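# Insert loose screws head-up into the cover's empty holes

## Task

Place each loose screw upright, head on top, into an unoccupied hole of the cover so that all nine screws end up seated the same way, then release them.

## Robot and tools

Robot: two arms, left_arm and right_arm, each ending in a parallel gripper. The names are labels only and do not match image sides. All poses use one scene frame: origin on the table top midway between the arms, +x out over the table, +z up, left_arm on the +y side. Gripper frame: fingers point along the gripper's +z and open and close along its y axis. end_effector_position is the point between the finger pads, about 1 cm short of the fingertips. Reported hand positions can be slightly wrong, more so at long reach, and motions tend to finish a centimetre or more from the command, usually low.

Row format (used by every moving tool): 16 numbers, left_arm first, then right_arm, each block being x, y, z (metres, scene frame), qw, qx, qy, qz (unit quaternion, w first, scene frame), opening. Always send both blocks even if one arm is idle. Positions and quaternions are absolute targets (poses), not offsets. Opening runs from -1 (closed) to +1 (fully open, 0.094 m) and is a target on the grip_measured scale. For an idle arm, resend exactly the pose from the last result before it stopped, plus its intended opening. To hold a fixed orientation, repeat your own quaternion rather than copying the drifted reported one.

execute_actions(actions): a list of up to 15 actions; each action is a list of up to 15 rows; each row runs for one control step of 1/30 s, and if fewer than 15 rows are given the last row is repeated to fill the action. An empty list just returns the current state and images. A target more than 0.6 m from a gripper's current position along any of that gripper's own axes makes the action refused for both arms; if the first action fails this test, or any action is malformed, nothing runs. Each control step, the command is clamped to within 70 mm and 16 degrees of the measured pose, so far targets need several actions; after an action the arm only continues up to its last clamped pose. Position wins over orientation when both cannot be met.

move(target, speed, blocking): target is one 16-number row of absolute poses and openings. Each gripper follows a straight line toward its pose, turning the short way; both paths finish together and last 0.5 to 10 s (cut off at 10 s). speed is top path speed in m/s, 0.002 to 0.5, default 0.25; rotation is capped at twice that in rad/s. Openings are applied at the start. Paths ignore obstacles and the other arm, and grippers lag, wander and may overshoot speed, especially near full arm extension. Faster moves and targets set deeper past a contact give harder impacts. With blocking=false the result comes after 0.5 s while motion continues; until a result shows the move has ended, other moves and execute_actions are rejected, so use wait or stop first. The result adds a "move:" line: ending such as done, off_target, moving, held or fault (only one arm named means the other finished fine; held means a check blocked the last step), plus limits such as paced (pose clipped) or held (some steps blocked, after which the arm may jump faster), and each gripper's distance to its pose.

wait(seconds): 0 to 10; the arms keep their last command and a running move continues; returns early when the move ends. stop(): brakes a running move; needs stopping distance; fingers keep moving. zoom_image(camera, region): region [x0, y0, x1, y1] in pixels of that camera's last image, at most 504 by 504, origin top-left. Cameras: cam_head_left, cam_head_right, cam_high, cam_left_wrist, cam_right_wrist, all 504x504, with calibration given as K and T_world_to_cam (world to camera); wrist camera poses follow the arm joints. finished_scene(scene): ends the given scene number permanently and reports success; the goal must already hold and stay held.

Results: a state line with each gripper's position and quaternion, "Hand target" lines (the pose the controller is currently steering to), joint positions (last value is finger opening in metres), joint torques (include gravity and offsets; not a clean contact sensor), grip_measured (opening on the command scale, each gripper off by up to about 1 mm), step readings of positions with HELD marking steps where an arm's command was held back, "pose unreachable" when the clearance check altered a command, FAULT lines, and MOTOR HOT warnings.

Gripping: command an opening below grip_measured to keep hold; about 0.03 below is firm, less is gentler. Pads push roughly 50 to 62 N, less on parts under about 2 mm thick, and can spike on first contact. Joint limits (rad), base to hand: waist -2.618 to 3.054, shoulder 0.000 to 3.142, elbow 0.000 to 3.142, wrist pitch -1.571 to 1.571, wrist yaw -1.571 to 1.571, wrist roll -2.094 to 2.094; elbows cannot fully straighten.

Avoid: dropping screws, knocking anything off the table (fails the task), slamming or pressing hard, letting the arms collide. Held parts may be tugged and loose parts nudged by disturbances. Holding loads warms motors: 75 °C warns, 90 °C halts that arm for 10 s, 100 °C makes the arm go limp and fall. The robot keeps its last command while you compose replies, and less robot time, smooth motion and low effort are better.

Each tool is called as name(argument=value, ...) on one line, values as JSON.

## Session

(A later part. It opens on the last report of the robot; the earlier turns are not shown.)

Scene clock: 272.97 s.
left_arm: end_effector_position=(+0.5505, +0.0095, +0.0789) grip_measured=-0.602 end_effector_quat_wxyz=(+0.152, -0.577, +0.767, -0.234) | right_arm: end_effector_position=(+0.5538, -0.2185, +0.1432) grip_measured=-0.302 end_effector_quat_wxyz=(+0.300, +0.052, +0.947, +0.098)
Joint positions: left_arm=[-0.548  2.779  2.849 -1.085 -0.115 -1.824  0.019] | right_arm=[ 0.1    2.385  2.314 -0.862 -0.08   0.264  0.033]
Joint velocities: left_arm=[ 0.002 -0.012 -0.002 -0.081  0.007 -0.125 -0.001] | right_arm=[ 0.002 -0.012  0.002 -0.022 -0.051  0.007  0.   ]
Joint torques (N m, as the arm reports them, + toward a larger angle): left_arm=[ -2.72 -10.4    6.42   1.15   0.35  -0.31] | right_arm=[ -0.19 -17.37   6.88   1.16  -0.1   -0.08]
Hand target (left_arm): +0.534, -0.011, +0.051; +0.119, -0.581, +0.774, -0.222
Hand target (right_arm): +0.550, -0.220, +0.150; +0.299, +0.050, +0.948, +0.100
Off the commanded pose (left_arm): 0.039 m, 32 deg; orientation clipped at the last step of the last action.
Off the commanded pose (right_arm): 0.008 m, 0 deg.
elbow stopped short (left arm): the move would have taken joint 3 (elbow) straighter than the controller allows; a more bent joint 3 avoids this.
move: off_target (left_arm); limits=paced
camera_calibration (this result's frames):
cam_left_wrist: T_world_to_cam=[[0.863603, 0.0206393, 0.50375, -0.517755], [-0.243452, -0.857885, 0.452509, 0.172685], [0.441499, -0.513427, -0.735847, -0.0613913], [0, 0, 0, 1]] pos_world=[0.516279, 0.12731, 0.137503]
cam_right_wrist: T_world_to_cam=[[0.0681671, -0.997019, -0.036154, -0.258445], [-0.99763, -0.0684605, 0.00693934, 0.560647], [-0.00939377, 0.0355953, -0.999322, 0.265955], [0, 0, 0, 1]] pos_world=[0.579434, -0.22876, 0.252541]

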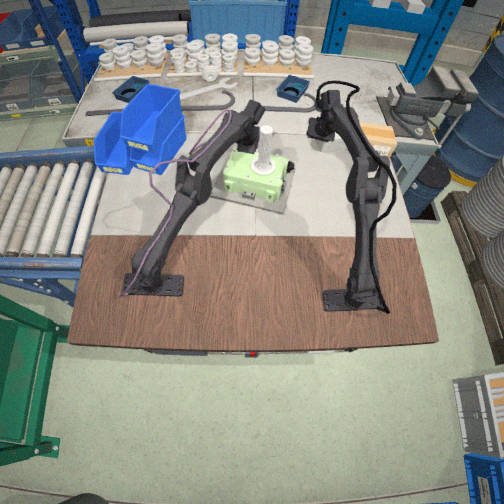

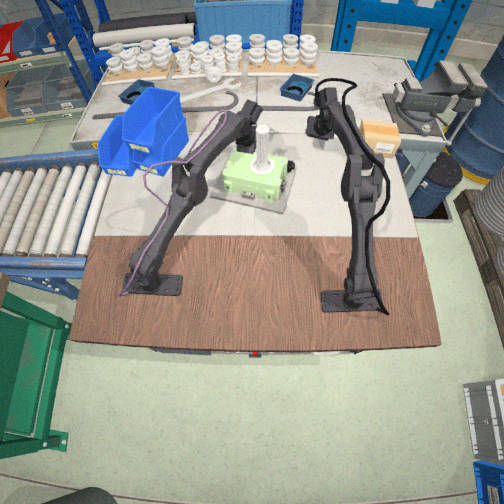

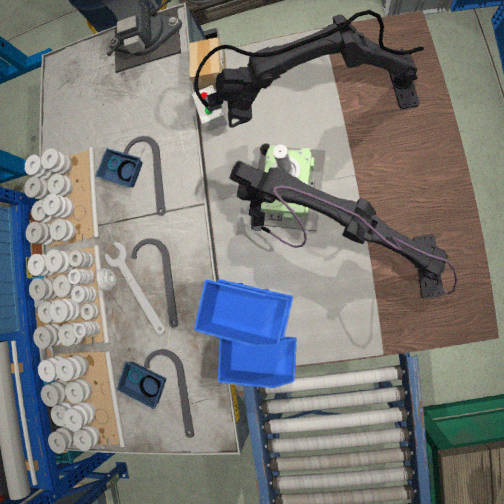

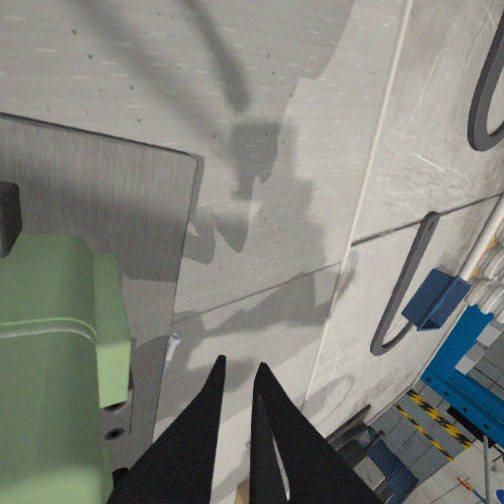

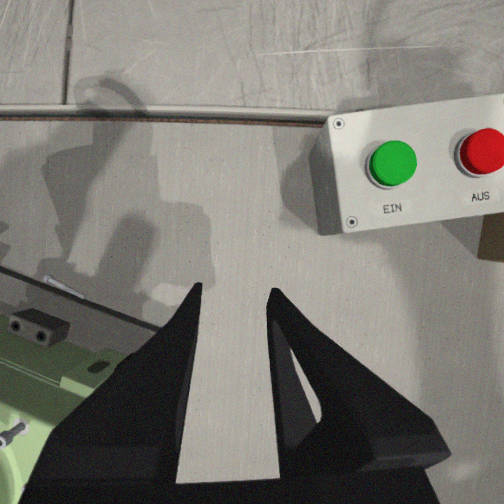

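move(target=[0.56,0.08,0.12,0.233,0.733,0.563,-0.304,-1,0.55,-0.22,0.15,0.3,0.05,0.95,0.1,-0.3], speed=0.12)

move(target=[0.55,0.04,0.012,0.233,0.733,0.563,-0.304,-1,0.55,-0.22,0.15,0.3,0.05,0.95,0.1,-0.3], speed=0.06)

move(target=[0.50,-0.14,0.012,0.233,0.733,0.563,-0.304,-1,0.55,-0.22,0.15,0.3,0.05,0.95,0.1,-0.3], speed=0.04)

Scene clock: 283.53 s.
left_arm: end_effector_position=(+0.5562, +0.0633, +0.1031) grip_measured=-0.984 end_effector_quat_wxyz=(+0.311, +0.500, +0.741, -0.323) | right_arm: end_effector_position=(+0.5538, -0.2184, +0.1432) grip_measured=-0.302 end_effector_quat_wxyz=(+0.300, +0.052, +0.947, +0.098)
Joint positions: left_arm=[-0.223  2.805  2.829 -1.1    0.824  0.725  0.001] | right_arm=[ 0.1    2.385  2.314 -0.862 -0.08   0.264  0.033]
Joint velocities: left_arm=[-0.002 -0.012  0.007 -0.007 -0.022  0.051 -0.001] | right_arm=[ 0.007 -0.007 -0.012 -0.051  0.037 -0.081  0.   ]
Joint torques (N m, as the arm reports them, + toward a larger angle): left_arm=[  0.99 -13.56   7.78   0.91   0.68   0.09] | right_arm=[ -0.14 -17.09   6.91   1.2   -0.08  -0.07]
Hand target (left_arm): +0.558, +0.067, +0.111; +0.321, +0.503, +0.733, -0.327
Hand target (right_arm): +0.551, -0.220, +0.149; +0.299, +0.050, +0.948, +0.100
Off the commanded pose (left_arm): 0.024 m, 35 deg.
Off the commanded pose (right_arm): 0.008 m, 0 deg.
elbow stopped short (left arm): the move would have taken joint 3 (elbow) straighter than the controller allows; a more bent joint 3 avoids this.
move: off_target (left_arm; path cut at 10 s)
camera_calibration (this result's frames):
cam_left_wrist: T_world_to_cam=[[-0.834607, -0.421347, 0.354822, 0.451887], [-0.54853, 0.69472, -0.465273, 0.375348], [-0.0504608, -0.58295, -0.810939, 0.267252], [0, 0, 0, 1]] pos_world=[0.596524, 0.0854341, 0.231025]
cam_right_wrist: T_world_to_cam=[[0.0683921, -0.996992, -0.0364597, -0.258453], [-0.997614, -0.0686892, 0.00695761, 0.560578], [-0.00944108, 0.0358969, -0.999311, 0.266048], [0, 0, 0, 1]] pos_world=[0.579429, -0.22872, 0.252541]

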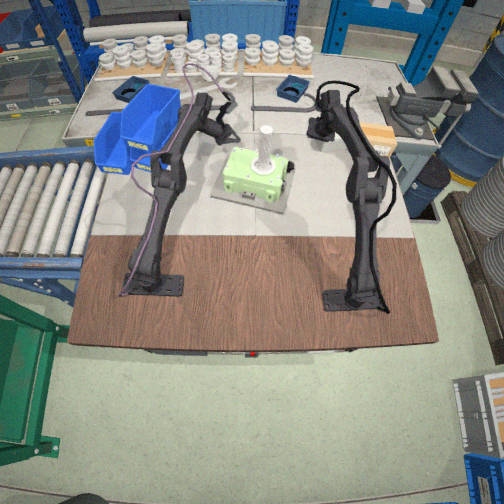

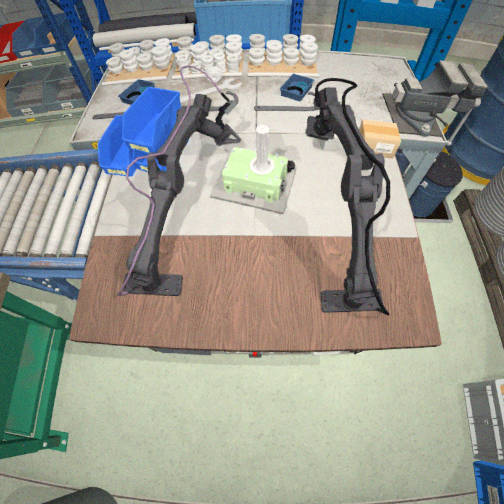

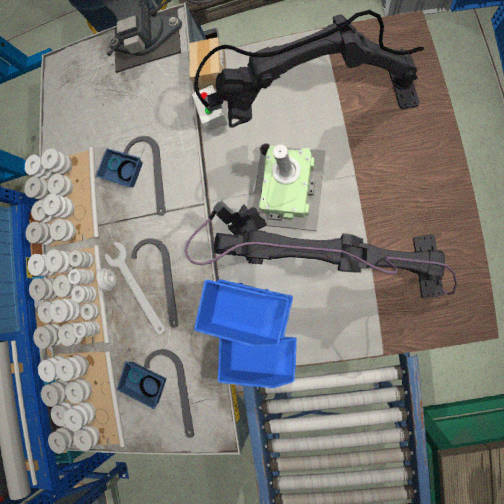

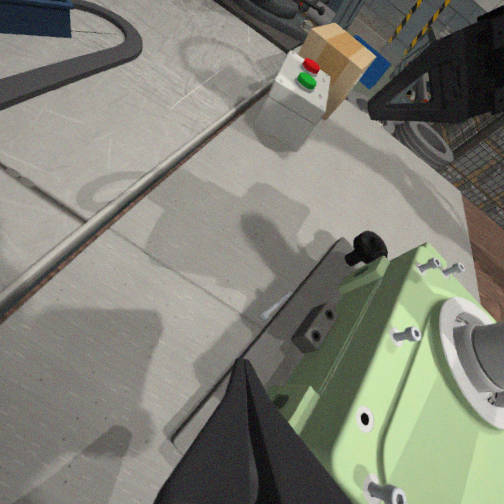

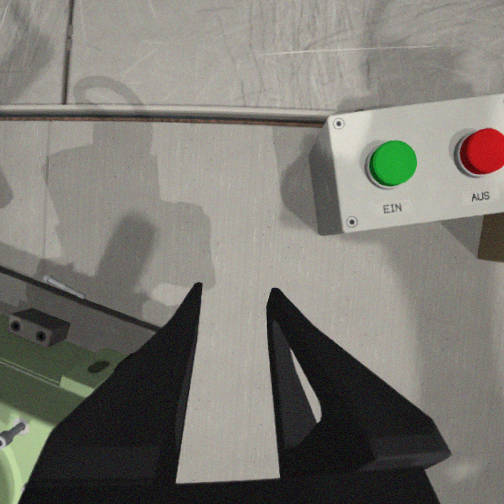

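Scene clock: 288.93 s.
left_arm: end_effector_position=(+0.5570, +0.0470, +0.0302) grip_measured=-0.984 end_effector_quat_wxyz=(+0.359, +0.678, +0.593, -0.244) | right_arm: end_effector_position=(+0.5538, -0.2184, +0.1432) grip_measured=-0.302 end_effector_quat_wxyz=(+0.300, +0.052, +0.947, +0.098)
Joint positions: left_arm=[-0.252  2.945  2.843 -1.023  0.807  1.242  0.001] | right_arm=[ 0.1    2.385  2.314 -0.862 -0.08   0.264  0.033]
Joint velocities: left_arm=[-0.012  0.042  0.022  0.066 -0.066  0.022 -0.   ] | right_arm=[-0.012  0.032 -0.012  0.022  0.007  0.037 -0.001]
Joint torques (N m, as the arm reports them, + toward a larger angle): left_arm=[ -1.66 -11.98   6.86   0.78   0.12   0.08] | right_arm=[ -0.2  -17.33   6.86   1.17  -0.1   -0.08]
Hand target (left_arm): +0.549, +0.040, +0.012; +0.340, +0.687, +0.594, -0.243
Hand target (right_arm): +0.550, -0.220, +0.150; +0.299, +0.050, +0.948, +0.100
Off the commanded pose (left_arm): 0.021 m, 18 deg; orientation clipped at the last step of the last action.
Off the commanded pose (right_arm): 0.008 m, 0 deg.
elbow stopped short (left arm): the move would have taken joint 3 (elbow) straighter than the controller allows; a more bent joint 3 avoids this.
move: off_target (left_arm); limits=paced
camera_calibration (this result's frames):
cam_left_wrist: T_world_to_cam=[[-0.992393, -0.122918, -0.00681708, 0.556324], [-0.101729, 0.849988, -0.516886, 0.0985384], [0.0693291, -0.512261, -0.856027, 0.130024], [0, 0, 0, 1]] pos_world=[0.553102, 0.0512322, 0.16603]
cam_right_wrist: T_world_to_cam=[[0.0683921, -0.996992, -0.0364597, -0.258453], [-0.997614, -0.0686892, 0.00695761, 0.560578], [-0.00944108, 0.0358969, -0.999311, 0.266048], [0, 0, 0, 1]] pos_world=[0.579429, -0.22872, 0.252541]

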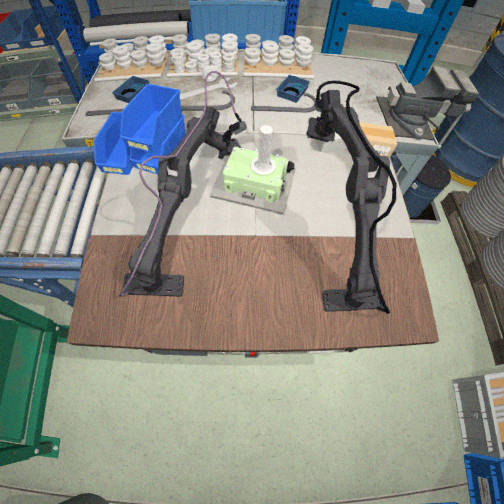

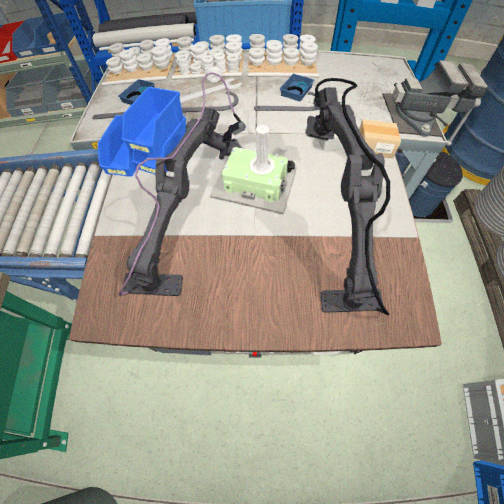

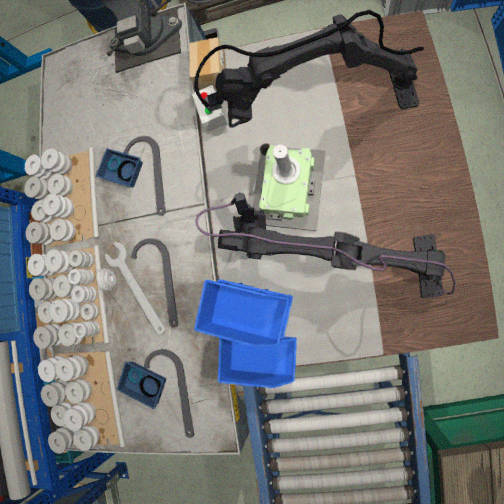

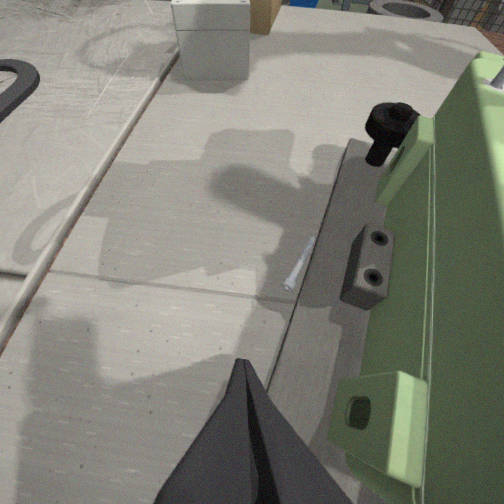

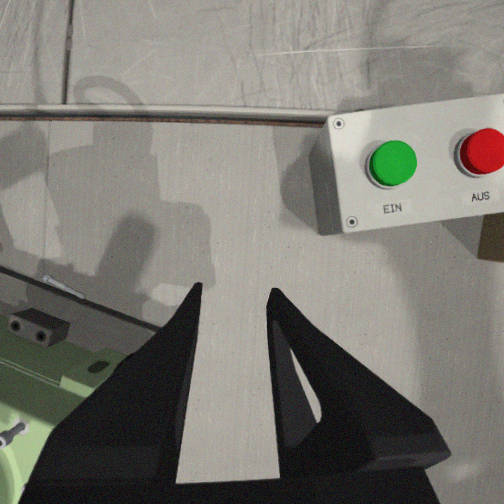

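Scene clock: 294.07 s.
left_arm: end_effector_position=(+0.5665, +0.0384, +0.0260) grip_measured=-0.984 end_effector_quat_wxyz=(+0.356, +0.672, +0.614, -0.211) | right_arm: end_effector_position=(+0.5538, -0.2184, +0.1432) grip_measured=-0.302 end_effector_quat_wxyz=(+0.300, +0.052, +0.947, +0.098)
Joint positions: left_arm=[-0.278  2.945  2.843 -0.966  0.722  1.173  0.001] | right_arm=[ 0.1    2.385  2.314 -0.862 -0.08   0.264  0.033]
Joint velocities: left_arm=[ 0.007  0.007 -0.002 -0.066  0.022 -0.051  0.   ] | right_arm=[-0.002  0.012 -0.002  0.007  0.051  0.037 -0.001]
Joint torques (N m, as the arm reports them, + toward a larger angle): left_arm=[ -9.73 -13.03   6.94   0.78   0.49  -0.27] | right_arm=[ -0.21 -17.35   6.89   1.17  -0.09  -0.08]
Hand target (left_arm): +0.525, -0.021, +0.019; +0.328, +0.695, +0.590, -0.247
Hand target (right_arm): +0.550, -0.220, +0.150; +0.299, +0.050, +0.948, +0.100
Off the commanded pose (left_arm): 0.191 m, 20 deg; position and orientation clipped at the last step of the last action.
Off the commanded pose (right_arm): 0.008 m, 0 deg.
elbow stopped short (left arm): the move would have taken joint 3 (elbow) straighter than the controller allows; a more bent joint 3 avoids this.
move: off_target (left_arm); limits=paced
camera_calibration (this result's frames):
cam_left_wrist: T_world_to_cam=[[-0.983335, -0.178147, -0.0362804, 0.562415], [-0.139462, 0.867165, -0.478095, 0.124335], [0.116632, -0.465068, -0.877559, 0.0932979], [0, 0, 0, 1]] pos_world=[0.559501, 0.0357632, 0.161723]
cam_right_wrist: T_world_to_cam=[[0.0686989, -0.996979, -0.0362357, -0.258652], [-0.997593, -0.0689925, 0.00691372, 0.560507], [-0.00939282, 0.0356735, -0.999319, 0.265973], [0, 0, 0, 1]] pos_world=[0.579425, -0.228688, 0.252545]

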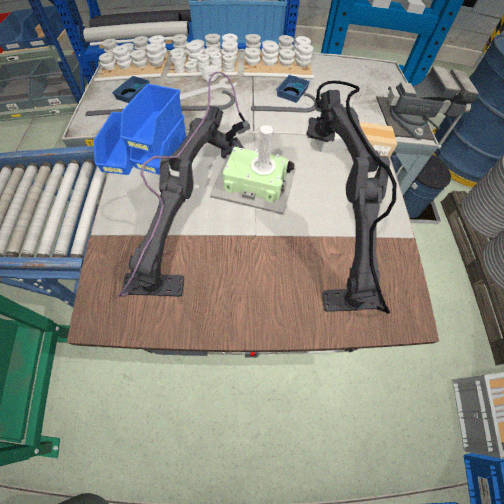

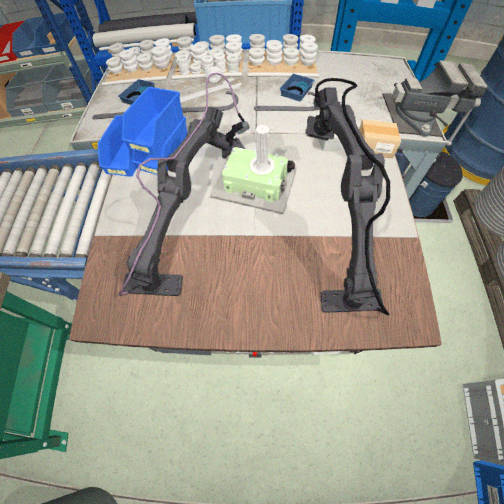

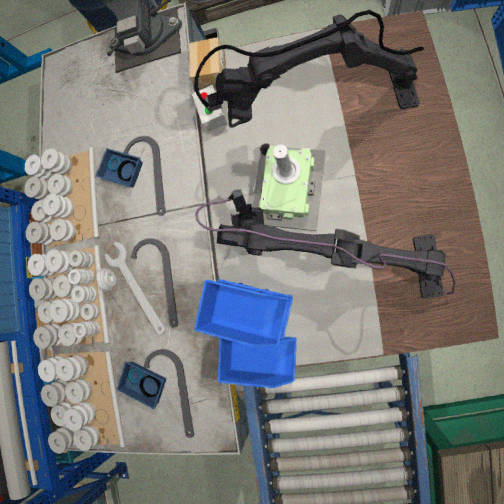

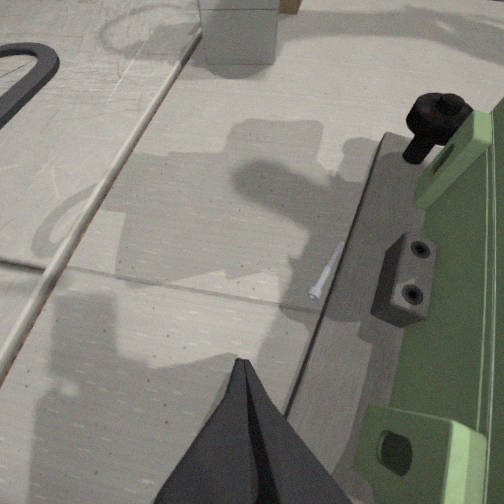

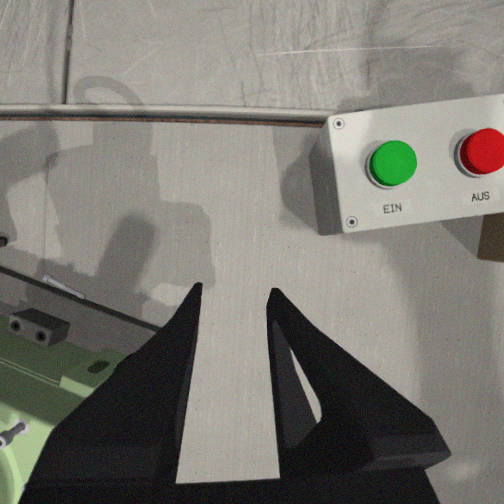

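move(target=[0.5,0.16,0.2,0.356,0.672,0.614,-0.211,-1,0.55,0.005,0.07,0.304,-0.563,0.733,0.233,-1], speed=0.12)

move(target=[0.5,0.16,0.2,0.356,0.672,0.614,-0.211,-1,0.542,0.005,0.008,0.304,-0.563,0.733,0.233,-1], speed=0.05)

move(target=[0.5,0.16,0.2,0.356,0.672,0.614,-0.211,-1,0.49,-0.19,0.008,0.304,-0.563,0.733,0.233,-1], speed=0.04)

Scene clock: 300.30 s.
left_arm: end_effector_position=(+0.5005, +0.1581, +0.1772) grip_measured=-0.984 end_effector_quat_wxyz=(+0.336, +0.671, +0.625, -0.214) | right_arm: end_effector_position=(+0.5547, -0.0056, +0.0730) grip_measured=-0.984 end_effector_quat_wxyz=(+0.382, -0.520, +0.737, +0.200)
Joint positions: left_arm=[-0.083  2.406  2.449 -1.323  0.778  1.421  0.001] | right_arm=[ 0.296  2.879  2.84  -0.806 -0.575 -0.681  0.001]
Joint velocities: left_arm=[ 0.012  0.022  0.002 -0.081  0.007  0.037  0.   ] | right_arm=[ 0.017  0.007 -0.007  0.081 -0.007  0.022 -0.001]
Joint torques (N m, as the arm reports them, + toward a larger angle): left_arm=[  0.85 -13.71   7.46   0.58   0.73   0.08] | right_arm=[  0.8  -16.95   8.97   1.36  -0.43  -0.06]
Hand target (left_arm): +0.499, +0.160, +0.199; +0.356, +0.672, +0.614, -0.210
Hand target (right_arm): +0.550, +0.004, +0.071; +0.382, -0.527, +0.729, +0.211
Off the commanded pose (left_arm): 0.023 m, 3 deg.
Off the commanded pose (right_arm): 0.012 m, 11 deg.
elbow stopped short (right arm): the move would have taken joint 3 (elbow) straighter than the controller allows; a more bent joint 3 avoids this.
move: off_target (left_arm, right_arm)
camera_calibration (this result's frames):
cam_left_wrist: T_world_to_cam=[[-0.982828, -0.184444, -0.00545693, 0.519636], [-0.162406, 0.878678, -0.448943, 0.0881411], [0.0875996, -0.440347, -0.893544, 0.302803], [0, 0, 0, 1]] pos_world=[0.498502, 0.151734, 0.312974]
cam_right_wrist: T_world_to_cam=[[0.900866, -0.311712, 0.302118, -0.531528], [-0.247319, -0.940521, -0.232923, 0.172967], [0.356753, 0.135113, -0.924376, -0.0198169], [0, 0, 0, 1]] pos_world=[0.528683, -0.000327295, 0.182554]

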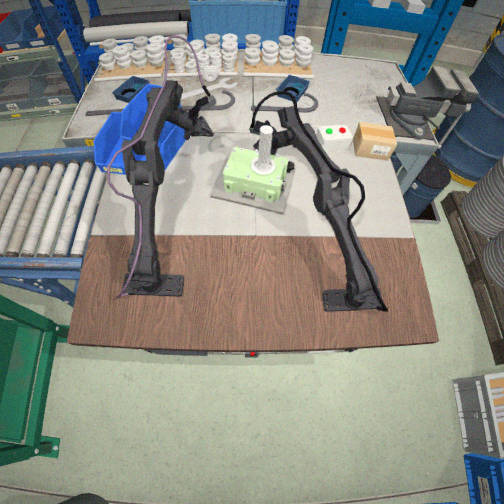

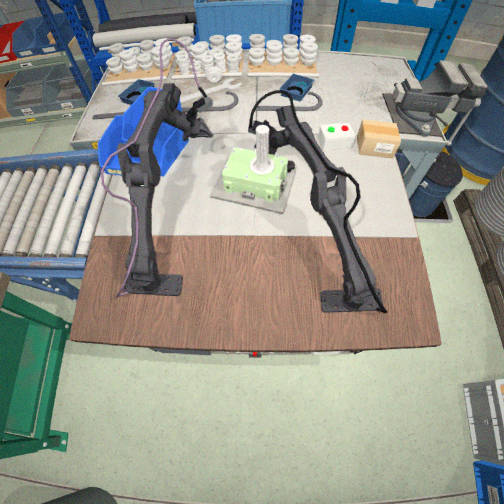

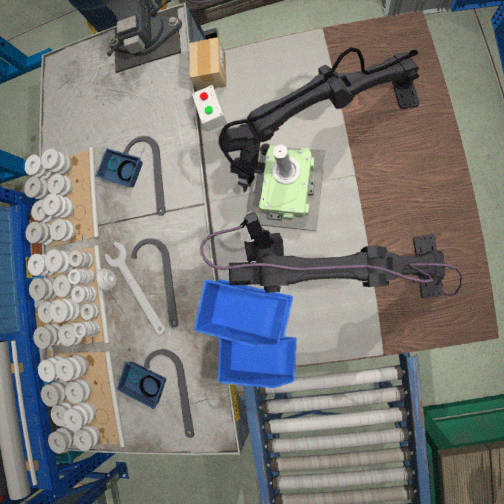

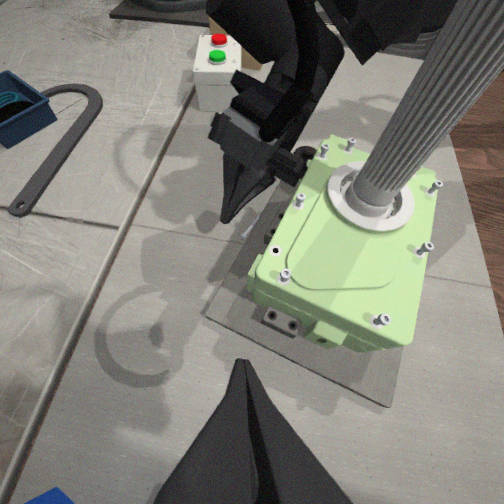

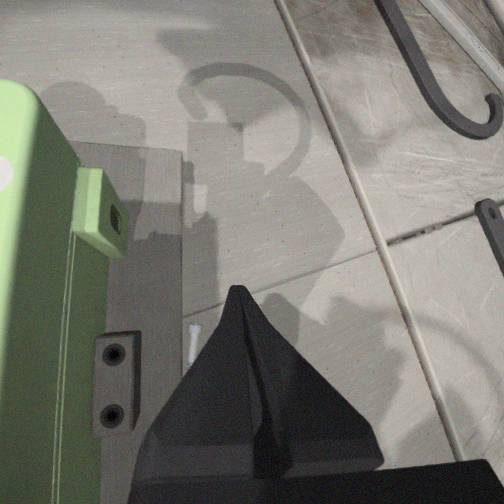

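Scene clock: 302.43 s.
left_arm: end_effector_position=(+0.4997, +0.1582, +0.1770) grip_measured=-0.984 end_effector_quat_wxyz=(+0.335, +0.671, +0.626, -0.215) | right_arm: end_effector_position=(+0.5516, -0.0046, +0.0257) grip_measured=-0.985 end_effector_quat_wxyz=(+0.363, -0.536, +0.734, +0.205)
Joint positions: left_arm=[-0.083  2.406  2.449 -1.327  0.778  1.421  0.001] | right_arm=[ 0.296  2.963  2.848 -0.788 -0.588 -0.728  0.001]
Joint velocities: left_arm=[-0.012  0.002 -0.002 -0.037  0.007 -0.066 -0.001] | right_arm=[-0.002  0.007  0.002 -0.022  0.022  0.022  0.001]
Joint torques (N m, as the arm reports them, + toward a larger angle): left_arm=[  0.86 -13.45   8.     0.55   0.75   0.06] | right_arm=[  0.99 -15.91   8.36   1.1   -0.45  -0.08]
Hand target (left_arm): +0.499, +0.160, +0.200; +0.357, +0.672, +0.614, -0.210
Hand target (right_arm): +0.541, +0.005, +0.008; +0.346, -0.543, +0.733, +0.219
Off the commanded pose (left_arm): 0.023 m, 3 deg.
Off the commanded pose (right_arm): 0.022 m, 8 deg.
elbow stopped short (right arm): the move would have taken joint 3 (elbow) straighter than the controller allows; a more bent joint 3 avoids this.
move: off_target (left_arm, right_arm)
camera_calibration (this result's frames):
cam_left_wrist: T_world_to_cam=[[-0.982862, -0.184337, -0.00132817, 0.518116], [-0.164199, 0.878722, -0.448204, 0.0886543], [0.0837875, -0.440304, -0.89393, 0.304685], [0, 0, 0, 1]] pos_world=[0.498265, 0.15176, 0.312791]
cam_right_wrist: T_world_to_cam=[[0.91947, -0.26969, 0.286079, -0.523815], [-0.216468, -0.954684, -0.204253, 0.144386], [0.3282, 0.125878, -0.936183, -0.0465404], [0, 0, 0, 1]] pos_world=[0.528162, 0.00243418, 0.135774]

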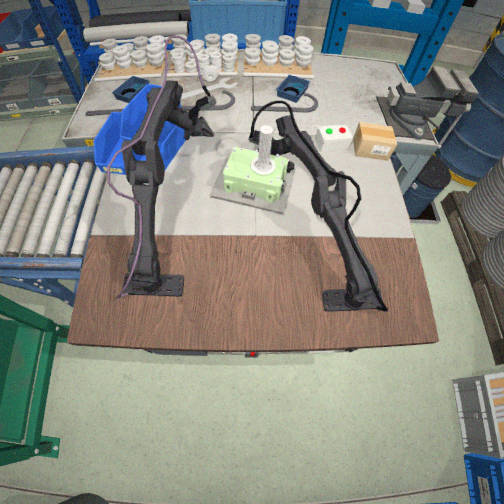

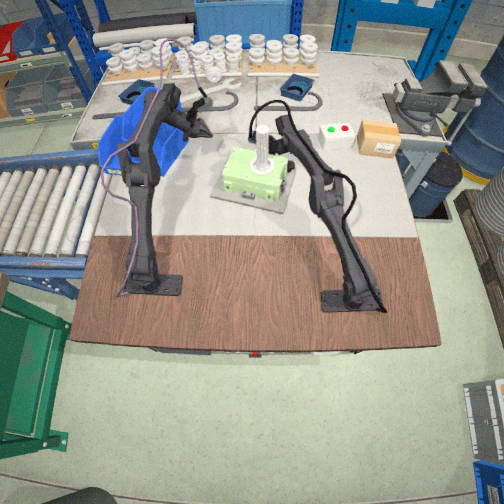

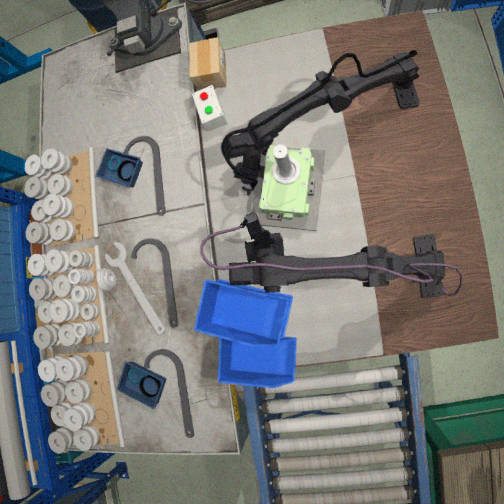

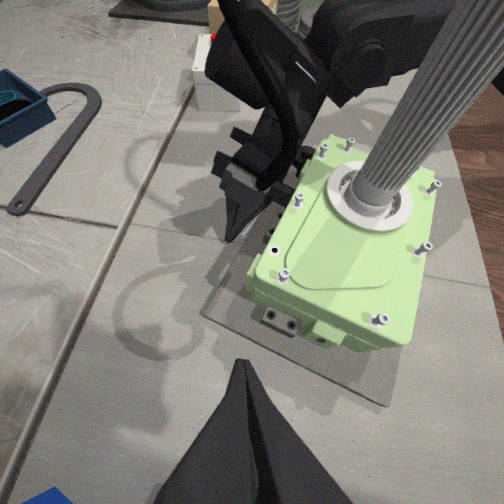

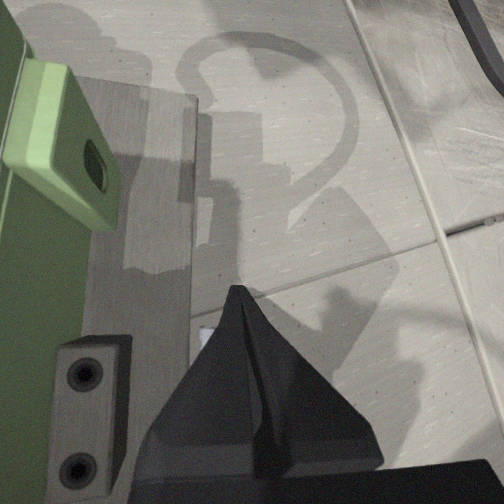

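Scene clock: 307.57 s.
left_arm: end_effector_position=(+0.4997, +0.1582, +0.1770) grip_measured=-0.984 end_effector_quat_wxyz=(+0.335, +0.671, +0.626, -0.215) | right_arm: end_effector_position=(+0.5574, -0.0172, +0.0399) grip_measured=-0.985 end_effector_quat_wxyz=(+0.430, -0.530, +0.706, +0.192)
Joint positions: left_arm=[-0.083  2.406  2.449 -1.327  0.778  1.421  0.001] | right_arm=[ 0.27   2.696  2.275 -0.329 -0.613 -0.716  0.001]
Joint velocities: left_arm=[ 0.012 -0.022  0.002 -0.051  0.022  0.11   0.001] | right_arm=[ 0.002  0.022 -0.007 -0.007  0.022 -0.051 -0.   ]
Joint torques (N m, as the arm reports them, + toward a larger angle): left_arm=[  0.87 -13.46   8.01   0.55   0.75   0.06] | right_arm=[ -6.13 -20.74   5.09  -1.11  -1.02  -1.45]
Hand target (left_arm): +0.500, +0.160, +0.200; +0.357, +0.672, +0.614, -0.210
Hand target (right_arm): +0.532, -0.074, +0.022; +0.355, -0.532, +0.734, +0.228
Off the commanded pose (left_arm): 0.023 m, 3 deg.
Off the commanded pose (right_arm): 0.188 m, 16 deg; position clipped at the last step of the last action.
move: off_target (left_arm, right_arm); limits=paced
camera_calibration (this result's frames):
cam_left_wrist: T_world_to_cam=[[-0.982842, -0.184442, -0.00143145, 0.518168], [-0.164278, 0.878867, -0.44789, 0.0885563], [0.0838679, -0.43997, -0.894088, 0.304598], [0, 0, 0, 1]] pos_world=[0.498279, 0.151757, 0.312743]
cam_right_wrist: T_world_to_cam=[[0.870555, -0.307297, 0.384322, -0.513952], [-0.199006, -0.934174, -0.296167, 0.130724], [0.450035, 0.181347, -0.874404, -0.103057], [0, 0, 0, 1]] pos_world=[0.519817, -0.0171282, 0.146125]

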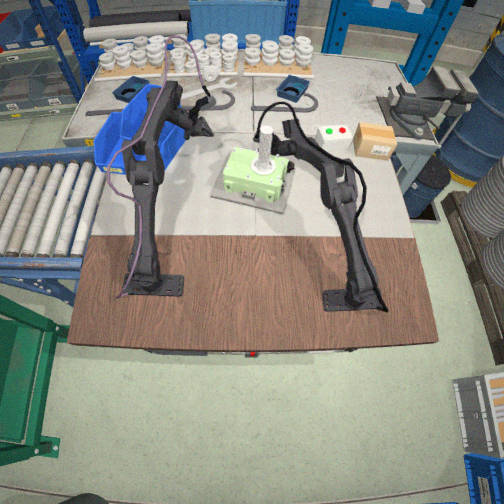

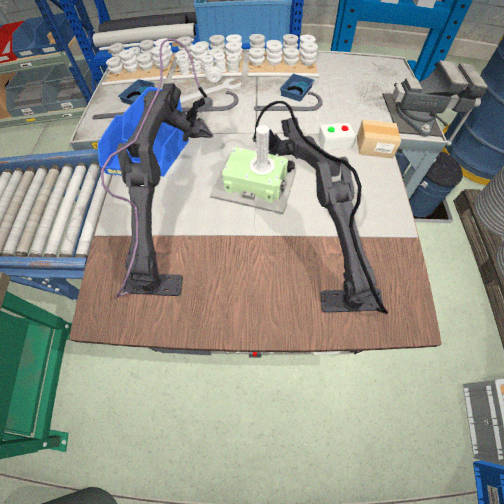

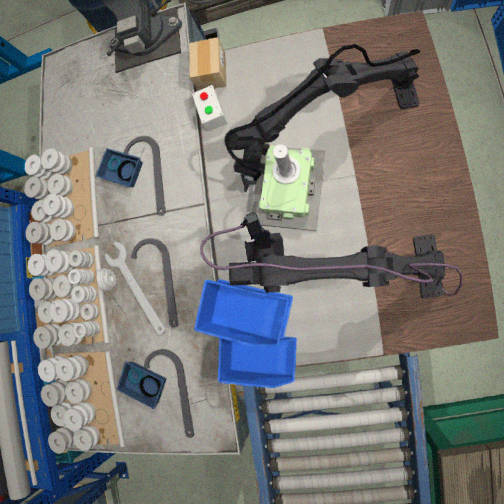

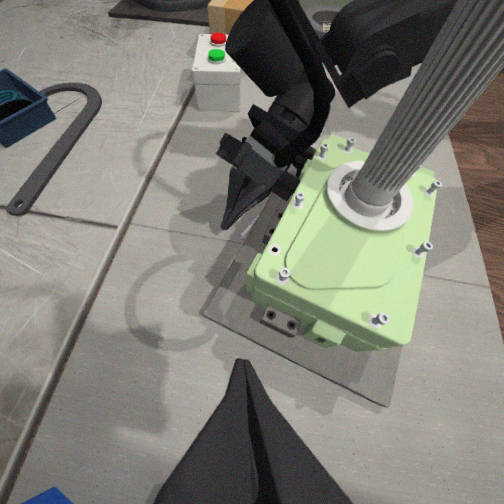

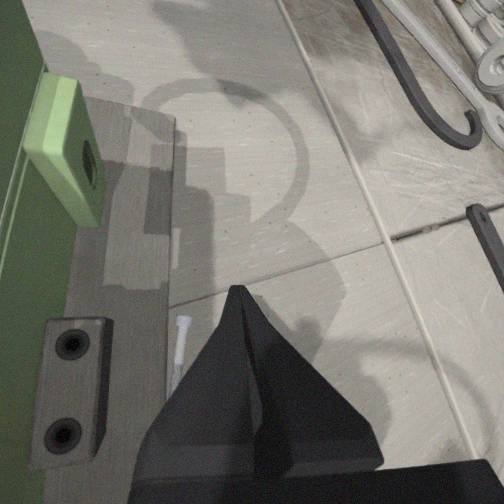

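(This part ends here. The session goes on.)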